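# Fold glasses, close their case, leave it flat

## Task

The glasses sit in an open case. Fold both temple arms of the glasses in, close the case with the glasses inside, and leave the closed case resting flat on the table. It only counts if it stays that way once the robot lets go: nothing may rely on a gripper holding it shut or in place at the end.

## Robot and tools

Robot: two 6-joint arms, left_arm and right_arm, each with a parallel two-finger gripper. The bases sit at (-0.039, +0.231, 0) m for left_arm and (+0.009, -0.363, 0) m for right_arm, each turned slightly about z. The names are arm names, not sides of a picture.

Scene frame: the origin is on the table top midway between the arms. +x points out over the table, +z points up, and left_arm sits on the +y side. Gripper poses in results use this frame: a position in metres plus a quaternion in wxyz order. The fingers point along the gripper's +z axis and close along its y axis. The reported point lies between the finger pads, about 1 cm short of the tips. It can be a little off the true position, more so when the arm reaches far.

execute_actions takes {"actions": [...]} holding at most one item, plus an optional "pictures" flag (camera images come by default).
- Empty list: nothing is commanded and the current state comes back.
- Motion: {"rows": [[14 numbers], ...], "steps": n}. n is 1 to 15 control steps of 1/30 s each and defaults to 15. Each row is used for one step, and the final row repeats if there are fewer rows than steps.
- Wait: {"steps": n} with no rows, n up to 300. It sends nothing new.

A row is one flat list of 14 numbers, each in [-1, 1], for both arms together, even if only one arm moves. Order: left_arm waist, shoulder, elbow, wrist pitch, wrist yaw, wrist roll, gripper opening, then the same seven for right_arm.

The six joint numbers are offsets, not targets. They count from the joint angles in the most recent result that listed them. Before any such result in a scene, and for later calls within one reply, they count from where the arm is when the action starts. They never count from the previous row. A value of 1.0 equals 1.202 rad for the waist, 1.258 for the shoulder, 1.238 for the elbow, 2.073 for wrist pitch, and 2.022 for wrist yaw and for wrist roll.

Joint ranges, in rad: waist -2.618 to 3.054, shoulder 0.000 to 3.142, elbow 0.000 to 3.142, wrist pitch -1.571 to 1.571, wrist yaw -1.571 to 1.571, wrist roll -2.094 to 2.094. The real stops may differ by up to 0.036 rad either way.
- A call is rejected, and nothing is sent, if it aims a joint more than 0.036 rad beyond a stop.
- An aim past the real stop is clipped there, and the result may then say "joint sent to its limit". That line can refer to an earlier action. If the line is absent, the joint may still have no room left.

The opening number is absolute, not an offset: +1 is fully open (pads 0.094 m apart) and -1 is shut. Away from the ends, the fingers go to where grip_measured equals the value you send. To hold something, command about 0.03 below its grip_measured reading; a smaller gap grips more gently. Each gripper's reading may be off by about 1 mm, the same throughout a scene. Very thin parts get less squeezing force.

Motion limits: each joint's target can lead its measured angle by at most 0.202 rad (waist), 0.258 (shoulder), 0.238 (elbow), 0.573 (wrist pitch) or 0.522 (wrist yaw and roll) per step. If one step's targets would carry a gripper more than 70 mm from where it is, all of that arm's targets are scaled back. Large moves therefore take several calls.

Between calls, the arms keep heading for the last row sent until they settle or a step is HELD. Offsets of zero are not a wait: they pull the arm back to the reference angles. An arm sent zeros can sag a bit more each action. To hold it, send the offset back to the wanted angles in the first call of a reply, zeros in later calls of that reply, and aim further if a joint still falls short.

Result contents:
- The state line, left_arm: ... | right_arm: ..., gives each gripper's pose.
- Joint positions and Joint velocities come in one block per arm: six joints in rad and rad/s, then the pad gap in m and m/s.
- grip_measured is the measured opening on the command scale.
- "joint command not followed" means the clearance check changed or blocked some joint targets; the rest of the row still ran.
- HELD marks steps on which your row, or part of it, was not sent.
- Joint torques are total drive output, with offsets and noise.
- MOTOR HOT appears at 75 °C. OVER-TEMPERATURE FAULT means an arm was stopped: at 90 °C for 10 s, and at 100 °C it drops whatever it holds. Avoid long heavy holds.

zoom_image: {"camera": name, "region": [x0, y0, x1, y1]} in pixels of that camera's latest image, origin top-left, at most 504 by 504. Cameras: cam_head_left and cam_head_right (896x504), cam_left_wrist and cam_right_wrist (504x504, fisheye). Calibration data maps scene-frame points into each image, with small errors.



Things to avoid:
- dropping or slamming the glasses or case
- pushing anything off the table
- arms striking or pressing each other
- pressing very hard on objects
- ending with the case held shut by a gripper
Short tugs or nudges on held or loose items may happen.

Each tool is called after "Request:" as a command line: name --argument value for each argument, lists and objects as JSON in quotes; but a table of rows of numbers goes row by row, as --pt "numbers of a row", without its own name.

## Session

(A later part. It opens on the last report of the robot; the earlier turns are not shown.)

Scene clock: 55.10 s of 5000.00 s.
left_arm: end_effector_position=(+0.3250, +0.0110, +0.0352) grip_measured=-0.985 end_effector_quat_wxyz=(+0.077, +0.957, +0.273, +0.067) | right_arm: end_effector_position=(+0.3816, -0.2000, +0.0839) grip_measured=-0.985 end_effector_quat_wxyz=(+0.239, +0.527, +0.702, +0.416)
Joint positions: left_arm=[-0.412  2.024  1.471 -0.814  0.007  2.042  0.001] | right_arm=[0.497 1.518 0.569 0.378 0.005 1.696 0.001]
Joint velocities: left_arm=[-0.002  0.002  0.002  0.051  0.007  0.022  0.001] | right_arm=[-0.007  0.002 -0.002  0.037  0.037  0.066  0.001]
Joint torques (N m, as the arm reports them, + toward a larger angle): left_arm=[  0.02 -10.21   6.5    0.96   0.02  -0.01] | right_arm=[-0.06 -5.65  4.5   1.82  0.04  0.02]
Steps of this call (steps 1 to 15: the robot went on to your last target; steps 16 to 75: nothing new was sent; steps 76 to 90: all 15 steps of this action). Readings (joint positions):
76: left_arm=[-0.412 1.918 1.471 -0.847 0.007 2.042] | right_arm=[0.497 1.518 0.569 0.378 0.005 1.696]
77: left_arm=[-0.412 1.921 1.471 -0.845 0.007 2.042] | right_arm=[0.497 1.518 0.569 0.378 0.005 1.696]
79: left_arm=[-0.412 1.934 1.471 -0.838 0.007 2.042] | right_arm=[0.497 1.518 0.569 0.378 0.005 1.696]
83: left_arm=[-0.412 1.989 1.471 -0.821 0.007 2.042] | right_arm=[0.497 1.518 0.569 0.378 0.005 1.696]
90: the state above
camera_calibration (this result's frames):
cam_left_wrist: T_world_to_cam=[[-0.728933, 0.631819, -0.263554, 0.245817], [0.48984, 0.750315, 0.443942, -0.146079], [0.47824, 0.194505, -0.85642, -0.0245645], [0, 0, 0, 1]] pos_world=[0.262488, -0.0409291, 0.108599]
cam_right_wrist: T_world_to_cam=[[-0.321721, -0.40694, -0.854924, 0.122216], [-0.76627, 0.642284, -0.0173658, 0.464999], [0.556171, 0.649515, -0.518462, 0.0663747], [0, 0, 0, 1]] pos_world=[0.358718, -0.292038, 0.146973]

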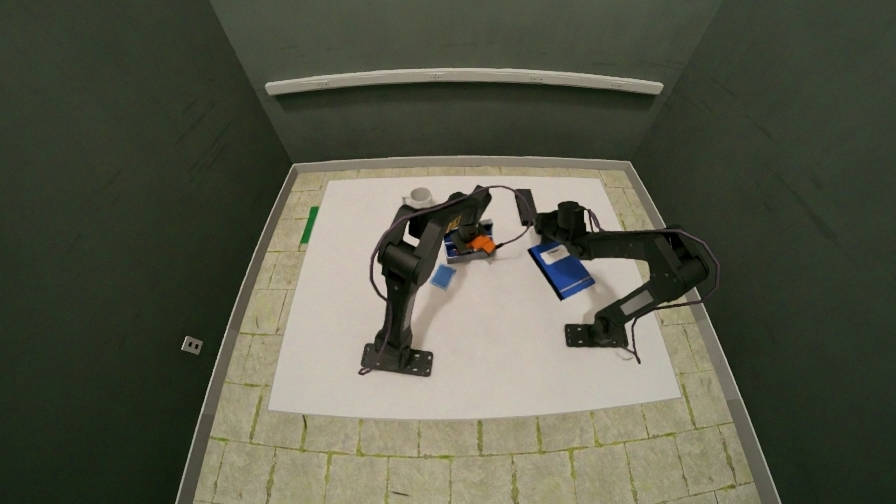

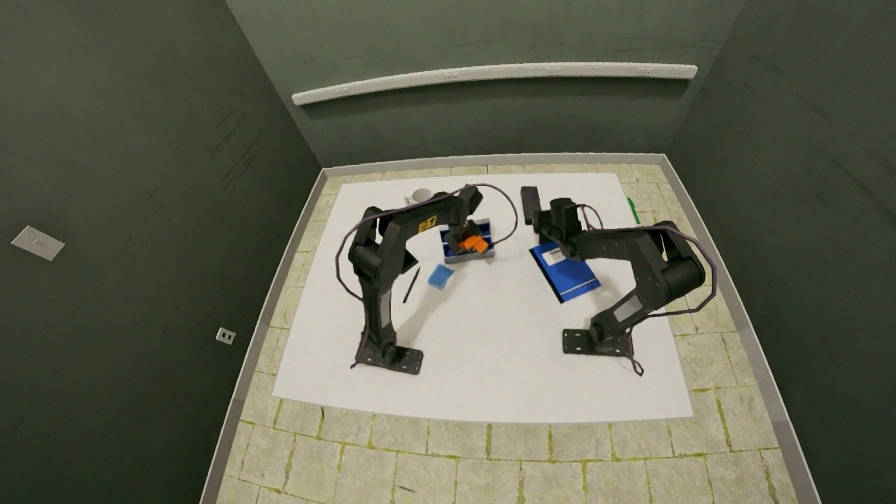

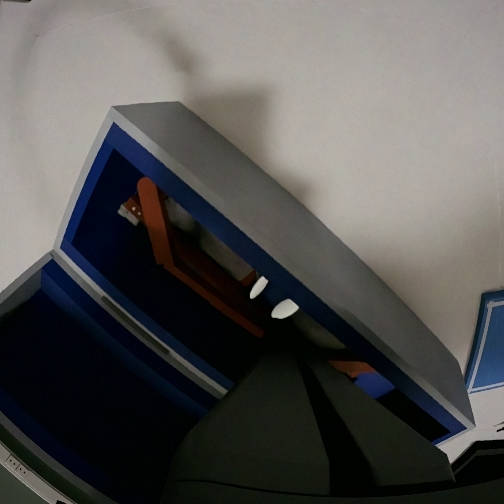

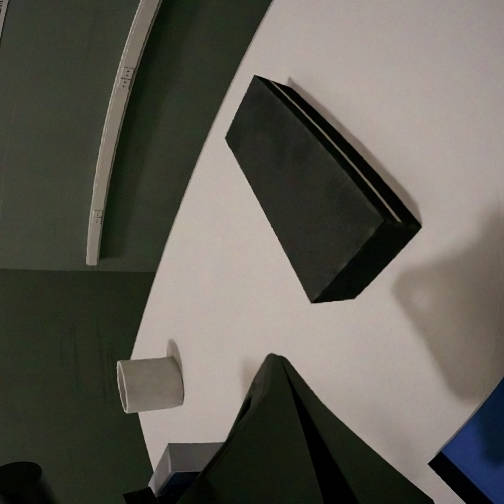

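Request:
execute_actions --actions '[{"rows":[[0,-0.2,0.02,0,0,0,-1,0,-0.05,0,0,0,-1,-1]],"steps":10}]' --pictures false

Request:
execute_actions --actions '[{"rows":[[0.1,0.23,0.33,0,0,-1,-1,0,0,0,0,0,-1,-1]]}]' --pictures false

Request:
execute_actions --actions '[{"rows":[[0,0,0.02,-0.045,0,-0.6,-1,0.47,0,0,0,0,-0.4,-1]]}]' --pictures false

Request:
execute_actions --actions '[{"rows":[[0,0.07,0.02,0,0,-0.03,-1,0,0.22,0.1,0,0,0,-1]]}]'

Scene clock: 60.53 s of 5000.00 s.
left_arm: end_effector_position=(+0.3390, +0.0028, +0.1613) grip_measured=-0.985 end_effector_quat_wxyz=(+0.192, +0.929, +0.265, +0.174) | right_arm: end_effector_position=(+0.3820, -0.1998, +0.0989) grip_measured=-0.985 end_effector_quat_wxyz=(+0.418, +0.139, +0.857, +0.266)
Joint positions: left_arm=[-0.412  1.744  1.495 -0.798  0.006  2.042  0.001] | right_arm=[0.497 1.476 0.569 0.372 0.005 0.73  0.001]
Joint velocities: left_arm=[-0.002 -0.022  0.042  0.051 -0.066 -0.081 -0.   ] | right_arm=[-0.007  0.017 -0.007 -0.022 -0.022 -2.747  0.001]
Joint torques (N m, as the arm reports them, + toward a larger angle): left_arm=[-0.01 -5.85  7.14  1.19  0.03 -0.02] | right_arm=[-0.18 -7.16  4.38  1.9   0.08 -0.04]
Steps of this call (steps 1 to 15: the robot went on to your last target; steps 16 to 90: nothing new was sent; then 2.10 s passed at rest; steps 91 to 100: all 10 steps of this action). Readings (joint positions):
91: left_arm=[-0.412 2.010 1.470 -0.811 0.007 2.042] | right_arm=[0.497 1.514 0.569 0.377 0.005 1.616]
92: left_arm=[-0.412 1.986 1.466 -0.816 0.006 2.042] | right_arm=[0.497 1.506 0.569 0.372 0.005 1.517]
94: left_arm=[-0.412 1.906 1.466 -0.817 0.006 2.042] | right_arm=[0.497 1.488 0.569 0.372 0.005 1.321]
98: left_arm=[-0.412 1.762 1.486 -0.809 0.006 2.042] | right_arm=[0.497 1.476 0.569 0.372 0.005 0.928]
100: the state above

Scene clock: 61.03 s of 5000.00 s.
left_arm: end_effector_position=(+0.4528, +0.0160, +0.1654) grip_measured=-0.985 end_effector_quat_wxyz=(+0.300, +0.470, +0.830, +0.030) | right_arm: end_effector_position=(+0.3820, -0.1998, +0.0989) grip_measured=-0.985 end_effector_quat_wxyz=(+0.487, -0.481, +0.724, -0.089)
Joint positions: left_arm=[-0.283  2.053  1.877 -0.781  0.     0.616  0.001] | right_arm=[ 0.497  1.476  0.569  0.372  0.005 -0.764  0.001]
Joint velocities: left_arm=[ 0.002 -0.002 -0.007 -0.007 -0.037 -2.806  0.001] | right_arm=[-0.012 -0.022 -0.002 -0.022  0.022 -2.879 -0.001]
Joint torques (N m, as the arm reports them, + toward a larger angle): left_arm=[ -0.83 -12.96   9.68   1.48   0.07  -0.01] | right_arm=[-0.17 -5.29  4.49  1.78  0.06  0.  ]
Steps of this call (steps 1 to 15: all 15 steps of this action). Readings (joint positions):
1: left_arm=[-0.404 1.770 1.534 -0.827 0.010 1.976] | right_arm=[0.497 1.476 0.569 0.372 0.005 0.631]
2: left_arm=[-0.390 1.823 1.602 -0.841 0.013 1.896] | right_arm=[0.497 1.476 0.569 0.372 0.005 0.532]
4: left_arm=[-0.349 1.950 1.754 -0.826 0.013 1.710] | right_arm=[0.497 1.476 0.569 0.372 0.005 0.334]
8: left_arm=[-0.287 2.053 1.863 -0.777 0.003 1.312] | right_arm=[0.497 1.476 0.569 0.372 0.005 -0.064]
15: the state above

Scene clock: 61.53 s of 5000.00 s.
left_arm: end_effector_position=(+0.4395, +0.0218, +0.1559) grip_measured=-0.985 end_effector_quat_wxyz=(+0.240, -0.045, +0.962, -0.120) | right_arm: end_effector_position=(+0.2319, -0.0221, +0.0989) grip_measured=-0.986 end_effector_quat_wxyz=(-0.477, +0.828, -0.264, +0.133)
Joint positions: left_arm=[-0.283  2.053  1.877 -0.851  0.    -0.508  0.001] | right_arm=[ 1.073  1.476  0.569  0.372 -0.003 -1.536  0.001]
Joint velocities: left_arm=[-0.012 -0.007 -0.002  0.051  0.037 -0.593  0.001] | right_arm=[ 0.007  0.007 -0.002  0.007  0.066 -0.256 -0.   ]
Joint torques (N m, as the arm reports them, + toward a larger angle): left_arm=[ -0.02 -11.25   9.34   1.34   0.03   0.01] | right_arm=[-0.63 -5.51  4.64  1.76  0.06 -0.02]
Steps of this call (steps 1 to 15: all 15 steps of this action). Readings (joint positions):
1: left_arm=[-0.283 2.053 1.877 -0.787 0.000 0.517] | right_arm=[0.520 1.476 0.569 0.372 0.022 -0.863]
2: left_arm=[-0.283 2.053 1.877 -0.799 0.000 0.417] | right_arm=[0.571 1.476 0.569 0.372 0.032 -0.963]
4: left_arm=[-0.283 2.053 1.877 -0.820 0.000 0.218] | right_arm=[0.708 1.476 0.569 0.372 0.030 -1.158]
8: left_arm=[-0.283 2.053 1.877 -0.841 0.000 -0.181] | right_arm=[0.992 1.476 0.569 0.372 0.016 -1.402]
15: the state above

Scene clock: 62.03 s of 5000.00 s.
left_arm: end_effector_position=(+0.4447, +0.0195, +0.1110) grip_measured=-0.985 end_effector_quat_wxyz=(+0.203, -0.073, +0.970, -0.108) | right_arm: end_effector_position=(+0.2420, -0.0068, +0.0236) grip_measured=-0.986 end_effector_quat_wxyz=(-0.396, +0.869, -0.276, +0.111)
Joint positions: left_arm=[-0.283  2.152  1.888 -0.842  0.    -0.565  0.001] | right_arm=[ 1.073  1.771  0.682  0.366 -0.003 -1.538  0.001]
Joint velocities: left_arm=[-0.002 -0.007 -0.012 -0.037  0.037 -0.095 -0.   ] | right_arm=[ 0.017  0.012 -0.002  0.007 -0.007  0.022 -0.   ]
Joint torques (N m, as the arm reports them, + toward a larger angle): left_arm=[ -0.01 -12.93   8.35   1.33   0.02  -0.03] | right_arm=[ 0.05 -8.7   4.76  1.68  0.03  0.01]
Steps of this call (steps 1 to 15: all 15 steps of this action). Readings (joint positions):
1: left_arm=[-0.283 2.060 1.879 -0.851 0.000 -0.521] | right_arm=[1.073 1.507 0.585 0.373 -0.003 -1.538]
2: left_arm=[-0.283 2.072 1.885 -0.848 0.000 -0.531] | right_arm=[1.073 1.576 0.624 0.383 -0.003 -1.538]
4: left_arm=[-0.283 2.101 1.888 -0.842 0.000 -0.543] | right_arm=[1.073 1.705 0.679 0.397 -0.003 -1.538]
8: left_arm=[-0.283 2.148 1.888 -0.842 0.000 -0.557] | right_arm=[1.073 1.771 0.682 0.362 -0.003 -1.538]
15: the state above
camera_calibration (this result's frames):
cam_left_wrist: T_world_to_cam=[[0.391304, -0.875215, 0.284392, -0.181903], [-0.920107, -0.366421, 0.138346, 0.438044], [-0.0168757, -0.315807, -0.948673, 0.221875], [0, 0, 0, 1]] pos_world=[0.477971, 0.0713736, 0.201617]
cam_right_wrist: T_world_to_cam=[[0.0972742, 0.750138, 0.654088, -0.0247984], [0.693819, -0.522294, 0.495807, -0.140463], [0.71355, 0.405589, -0.571266, -0.0512292], [0, 0, 0, 1]] pos_world=[0.136423, -0.0339825, 0.0565973]

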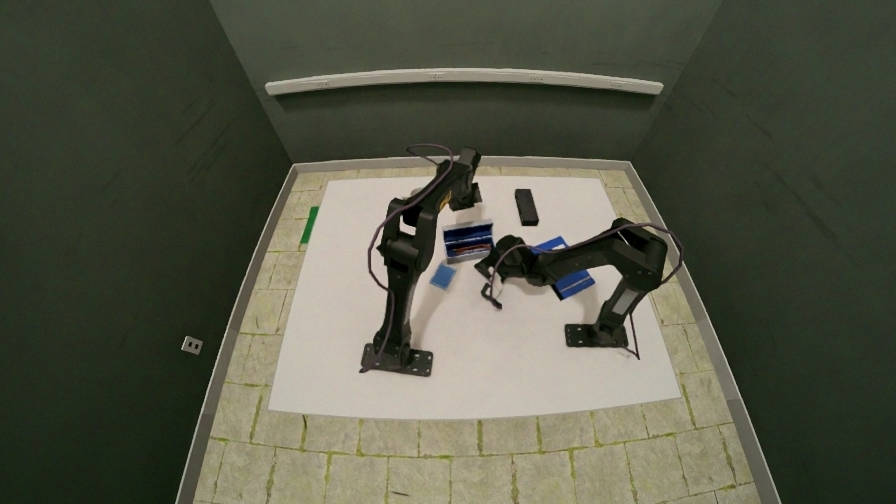

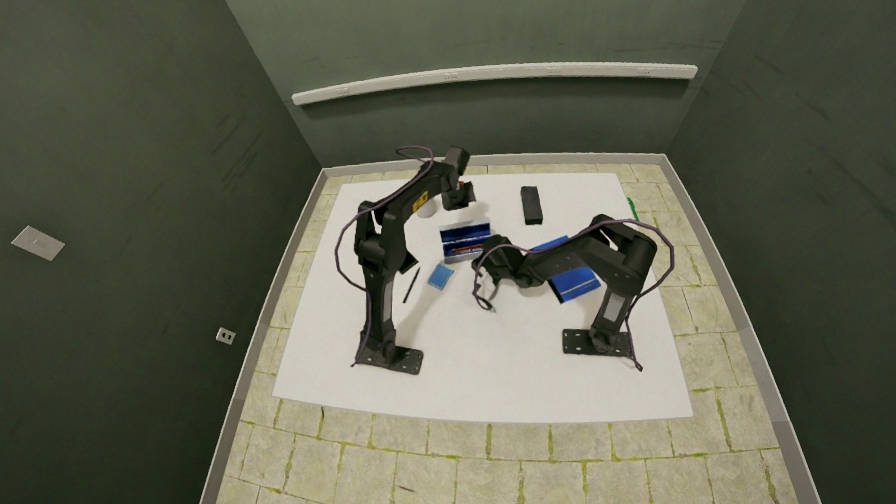

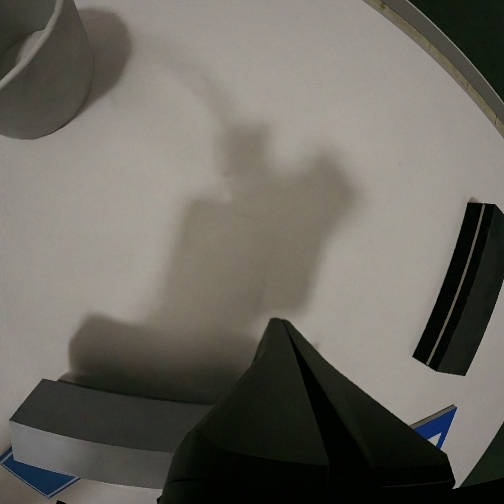

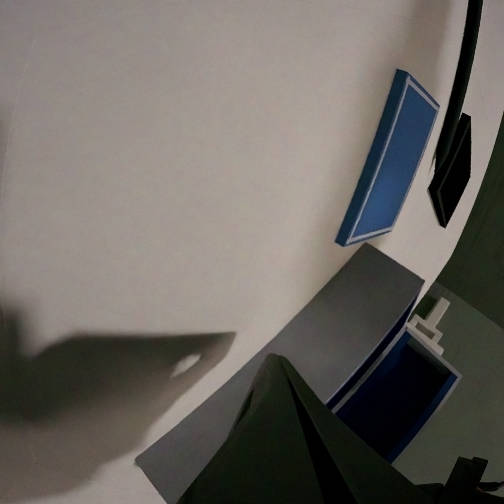

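Request:
execute_actions --actions '[{"rows":[[-0.06,0,0.02,-0.11,0,0,-1,0,0,0.01,0.035,0,0,-1]]}]' --pictures false

Request:
execute_actions --actions '[{"rows":[[-0.01,0,0.02,-0.03,0,0,-1,0,0,0,0,0,0,-1],[-0.02,0,0.02,-0.04,0,0,-1,0,0,0,0,0,0,-1],[-0.025,0,0.02,-0.05,0,0,-1,0,0,0,0,0,0,-1],[-0.03,0,0.02,-0.06,0,0,-1,0,0,0,0,0,0,-1],[-0.04,0,0.02,-0.07,0,0,-1,0,0,0,0,0,0,-1],[-0.045,0,0.02,-0.08,0,0,-1,0,0,0,0,0,0,-1],[-0.05,0,0.02,-0.09,0,0,-1,0,0,0,0,0,0,-1],[-0.06,0,0.02,-0.1,0,0,-1,0,0,0,0,0,0,-1],[-0.065,0,0.02,-0.11,0,0,-1,0,0,0,0,0,0,-1],[-0.07,0,0.02,-0.12,0,0,-1,0,0,0,0,0,0,-1],[-0.08,0,0.02,-0.13,0,0,-1,0,0,0,0,0,0,-1],[-0.09,0,0.02,-0.14,0,0,-1,0,0,0,0,0,0,-1],[-0.1,0,0.02,-0.15,0,0,-1,0,0,0,0,0,0,-1]]}]' --pictures false

Request:
execute_actions --actions '[{"steps":15}]'

Scene clock: 69.77 s of 5000.00 s.
left_arm: end_effector_position=(+0.3883, +0.0037, +0.0944) grip_measured=-0.985 end_effector_quat_wxyz=(+0.117, -0.037, +0.990, -0.070) | right_arm: end_effector_position=(+0.2468, +0.0005, +0.0340) grip_measured=-0.986 end_effector_quat_wxyz=(-0.420, +0.858, -0.272, +0.117)
Joint positions: left_arm=[-0.359  2.153  1.891 -1.035  0.003 -0.566  0.001] | right_arm=[ 1.073  1.771  0.682  0.42  -0.003 -1.538  0.001]
Joint velocities: left_arm=[-0.012 -0.002 -0.012  0.007 -0.007  0.007  0.   ] | right_arm=[-0.007 -0.002  0.002 -0.022 -0.022 -0.007  0.001]
Joint torques (N m, as the arm reports them, + toward a larger angle): left_arm=[  0.38 -11.78   8.7    0.74  -0.01   0.01] | right_arm=[-0.12 -7.44  4.81  1.87  0.    0.02]
Steps of this call (steps 1 to 15: the robot went on to your last target; steps 16 to 90: nothing new was sent; then 4.23 s passed at rest; steps 91 to 105: all 15 steps of this action). Readings (joint positions):
91: left_arm=[-0.288 2.152 1.890 -0.861 -0.001 -0.566] | right_arm=[1.073 1.771 0.682 0.371 -0.003 -1.538]
92: left_arm=[-0.295 2.152 1.891 -0.895 -0.002 -0.566] | right_arm=[1.073 1.771 0.682 0.379 -0.003 -1.538]
94: left_arm=[-0.319 2.152 1.891 -0.953 -0.002 -0.566] | right_arm=[1.073 1.771 0.682 0.397 -0.003 -1.538]
98: left_arm=[-0.358 2.153 1.891 -1.011 0.002 -0.566] | right_arm=[1.073 1.771 0.682 0.413 -0.003 -1.538]
105: the state above

Scene clock: 70.27 s of 5000.00 s.
left_arm: end_effector_position=(+0.3423, -0.0117, +0.0970) grip_measured=-0.985 end_effector_quat_wxyz=(+0.069, +0.005, +0.997, -0.031) | right_arm: end_effector_position=(+0.2398, +0.0040, +0.0330) grip_measured=-0.986 end_effector_quat_wxyz=(-0.422, +0.861, -0.264, +0.101)
Joint positions: left_arm=[-0.447  2.145  1.914 -1.19  -0.023 -0.566  0.001] | right_arm=[ 1.077  1.771  0.682  0.415 -0.036 -1.538  0.001]
Joint velocities: left_arm=[-0.252 -0.046 -0.002 -0.535  0.007 -0.095  0.001] | right_arm=[ 0.002 -0.002 -0.002 -0.125 -0.007 -0.022  0.   ]
Joint torques (N m, as the arm reports them, + toward a larger angle): left_arm=[ -1.38 -10.57   6.86   0.1    0.25   0.01] | right_arm=[-0.51 -7.44  3.83  1.81  0.4   0.03]
Steps of this call (steps 1 to 15: all 15 steps of this action). Readings (joint positions):
1: left_arm=[-0.359 2.153 1.891 -1.038 0.003 -0.566] | right_arm=[1.073 1.771 0.682 0.420 -0.003 -1.538]
2: left_arm=[-0.360 2.153 1.891 -1.043 0.003 -0.566] | right_arm=[1.073 1.771 0.682 0.420 -0.003 -1.538]
4: left_arm=[-0.365 2.153 1.891 -1.064 0.003 -0.566] | right_arm=[1.073 1.771 0.682 0.420 -0.003 -1.538]
8: left_arm=[-0.389 2.153 1.898 -1.100 -0.008 -0.566] | right_arm=[1.074 1.771 0.682 0.417 -0.018 -1.538]
15: the state above

Scene clock: 70.77 s of 5000.00 s.
left_arm: end_effector_position=(+0.3075, -0.0061, +0.0941) grip_measured=-0.985 end_effector_quat_wxyz=(+0.009, +0.019, +1.000, -0.004) | right_arm: end_effector_position=(+0.2429, +0.0020, +0.0329) grip_measured=-0.986 end_effector_quat_wxyz=(-0.419, +0.860, -0.268, +0.110)
Joint positions: left_arm=[-0.473  2.145  1.914 -1.32  -0.002 -0.566  0.001] | right_arm=[ 1.077  1.771  0.682  0.415 -0.016 -1.538  0.001]
Joint velocities: left_arm=[-0.012  0.002 -0.012 -0.066 -0.022  0.022 -0.   ] | right_arm=[ 0.012 -0.012  0.002  0.125  0.051 -0.11   0.001]
Joint torques (N m, as the arm reports them, + toward a larger angle): left_arm=[ -0.57 -10.56   6.65   0.37   0.05   0.01] | right_arm=[-0.18 -7.34  3.63  1.78  0.07  0.01]
Steps of this call (steps 1 to 15: the robot went on to your last target). Readings (joint positions):
1: left_arm=[-0.456 2.144 1.914 -1.209 -0.022 -0.566] | right_arm=[1.077 1.771 0.682 0.415 -0.036 -1.538]
2: left_arm=[-0.463 2.144 1.914 -1.227 -0.020 -0.566] | right_arm=[1.077 1.771 0.682 0.415 -0.036 -1.538]
4: left_arm=[-0.471 2.145 1.914 -1.253 -0.017 -0.566] | right_arm=[1.077 1.771 0.682 0.415 -0.036 -1.538]
8: left_arm=[-0.473 2.145 1.914 -1.289 -0.009 -0.566] | right_arm=[1.077 1.771 0.682 0.415 -0.030 -1.538]
15: the state above
camera_calibration (this result's frames):
cam_left_wrist: T_world_to_cam=[[0.26476, -0.962981, -0.0506991, -0.0759656], [-0.868256, -0.260932, 0.421955, 0.262695], [-0.419563, -0.067697, -0.905198, 0.316685], [0, 0, 0, 1]] pos_world=[0.381069, 0.0168308, 0.171966]
cam_right_wrist: T_world_to_cam=[[0.0734031, 0.720636, 0.689417, -0.032936], [0.691444, -0.534936, 0.48554, -0.140172], [0.718691, 0.441053, -0.537545, -0.0525034], [0, 0, 0, 1]] pos_world=[0.137072, -0.0280913, 0.0625427]

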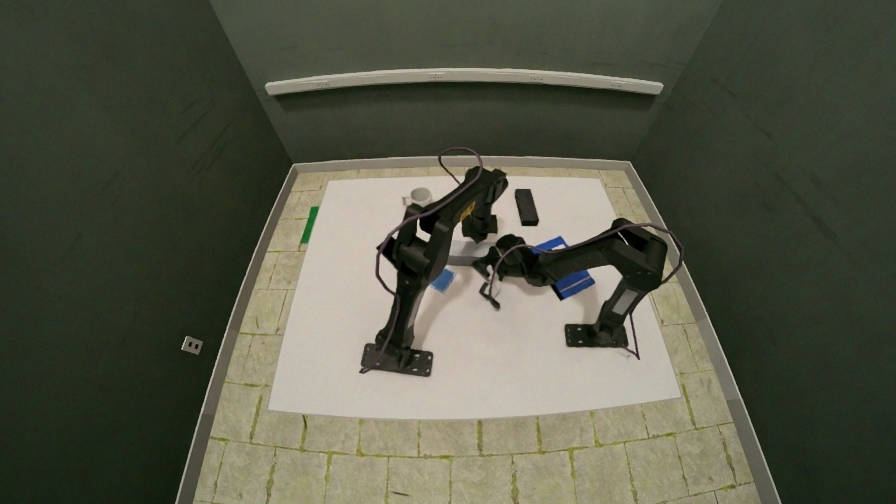

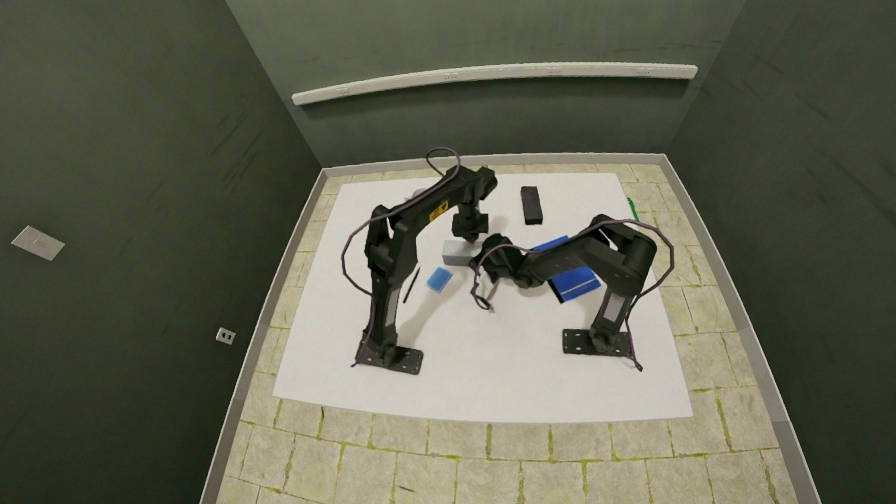

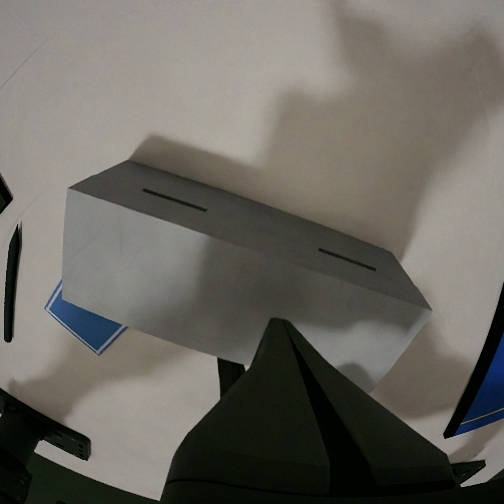

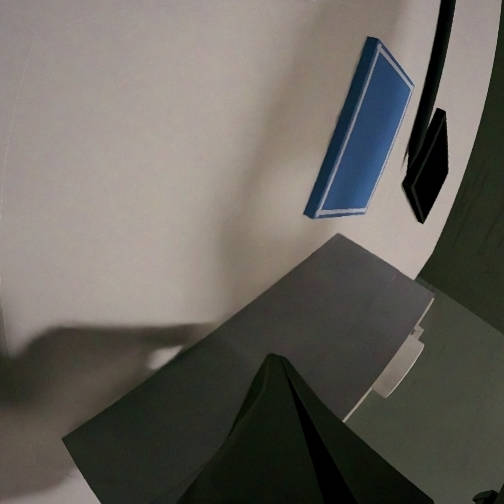

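Request:
execute_actions --actions '[{"rows":[[0,0.05,0,-0.03,0,0,-1,0.07,0,0,0,0,0,-1]]}]' --pictures false

Request:
execute_actions --actions '[{"rows":[[0,-0.08,0,0,0,0,-1,0,0,0,0,0,0,-1]]}]' --pictures false

Request:
finished_scene --scene 2

Scene clock: 73.50 s of 5000.00 s.
left_arm: end_effector_position=(+0.2977, +0.0003, +0.0746) grip_measured=-0.985 end_effector_quat_wxyz=(-0.030, +0.019, +0.999, +0.020) | right_arm: end_effector_position=(+0.2126, +0.0198, +0.0329) grip_measured=-0.986 end_effector_quat_wxyz=(-0.423, +0.870, -0.233, +0.095)
Joint positions: left_arm=[-0.473  2.196  1.915 -1.361 -0.001 -0.566  0.001] | right_arm=[ 1.16   1.771  0.682  0.415 -0.011 -1.538  0.001]
Joint velocities: left_arm=[-0.017  0.007  0.002  0.022  0.022  0.007  0.001] | right_arm=[-0.007 -0.002 -0.022 -0.037 -0.022  0.007  0.001]
Joint torques (N m, as the arm reports them, + toward a larger angle): left_arm=[  0.02 -10.42   6.     0.15   0.01   0.  ] | right_arm=[ 0.12 -7.4   3.79  1.71 -0.03  0.01]
Steps of this call (steps 1 to 15: the robot went on to your last target; steps 16 to 67: nothing new was sent; steps 68 to 82: all 15 steps of this action). Readings (joint positions):
68: left_arm=[-0.473 2.150 1.914 -1.330 -0.001 -0.566] | right_arm=[1.084 1.771 0.682 0.415 -0.008 -1.538]
69: left_arm=[-0.473 2.156 1.914 -1.336 -0.001 -0.566] | right_arm=[1.100 1.771 0.682 0.415 -0.005 -1.538]
71: left_arm=[-0.473 2.178 1.914 -1.346 -0.001 -0.566] | right_arm=[1.138 1.771 0.682 0.415 -0.007 -1.538]
75: left_arm=[-0.473 2.195 1.915 -1.358 -0.001 -0.566] | right_arm=[1.160 1.771 0.682 0.415 -0.011 -1.538]
82: the state above

Scene clock: 74.00 s of 5000.00 s.
left_arm: end_effector_position=(+0.2995, -0.0010, +0.1148) grip_measured=-0.985 end_effector_quat_wxyz=(+0.014, +0.019, +1.000, -0.008) | right_arm: end_effector_position=(+0.2126, +0.0198, +0.0329) grip_measured=-0.986 end_effector_quat_wxyz=(-0.423, +0.870, -0.233, +0.095)
Joint positions: left_arm=[-0.473  2.092  1.913 -1.36  -0.001 -0.566  0.001] | right_arm=[ 1.16   1.771  0.682  0.415 -0.011 -1.538  0.001]
Joint velocities: left_arm=[-0.017  0.002  0.012  0.051 -0.066  0.007  0.001] | right_arm=[-0.012  0.022  0.017 -0.051  0.037 -0.022  0.   ]
Joint torques (N m, as the arm reports them, + toward a larger angle): left_arm=[  0.03 -10.47   6.7    0.56   0.01   0.  ] | right_arm=[-0.12 -7.5   3.96  1.7   0.07 -0.01]
Steps of this call (steps 1 to 15: all 15 steps of this action). Readings (joint positions):
1: left_arm=[-0.473 2.188 1.914 -1.360 -0.001 -0.566] | right_arm=[1.160 1.771 0.682 0.415 -0.011 -1.538]
2: left_arm=[-0.473 2.177 1.913 -1.360 -0.001 -0.566] | right_arm=[1.160 1.771 0.682 0.415 -0.011 -1.538]
4: left_arm=[-0.473 2.143 1.913 -1.360 -0.001 -0.566] | right_arm=[1.160 1.771 0.682 0.415 -0.011 -1.538]
8: left_arm=[-0.473 2.093 1.913 -1.360 -0.001 -0.566] | right_arm=[1.160 1.771 0.682 0.415 -0.011 -1.538]
15: the state above

The scene is finished: the task was done.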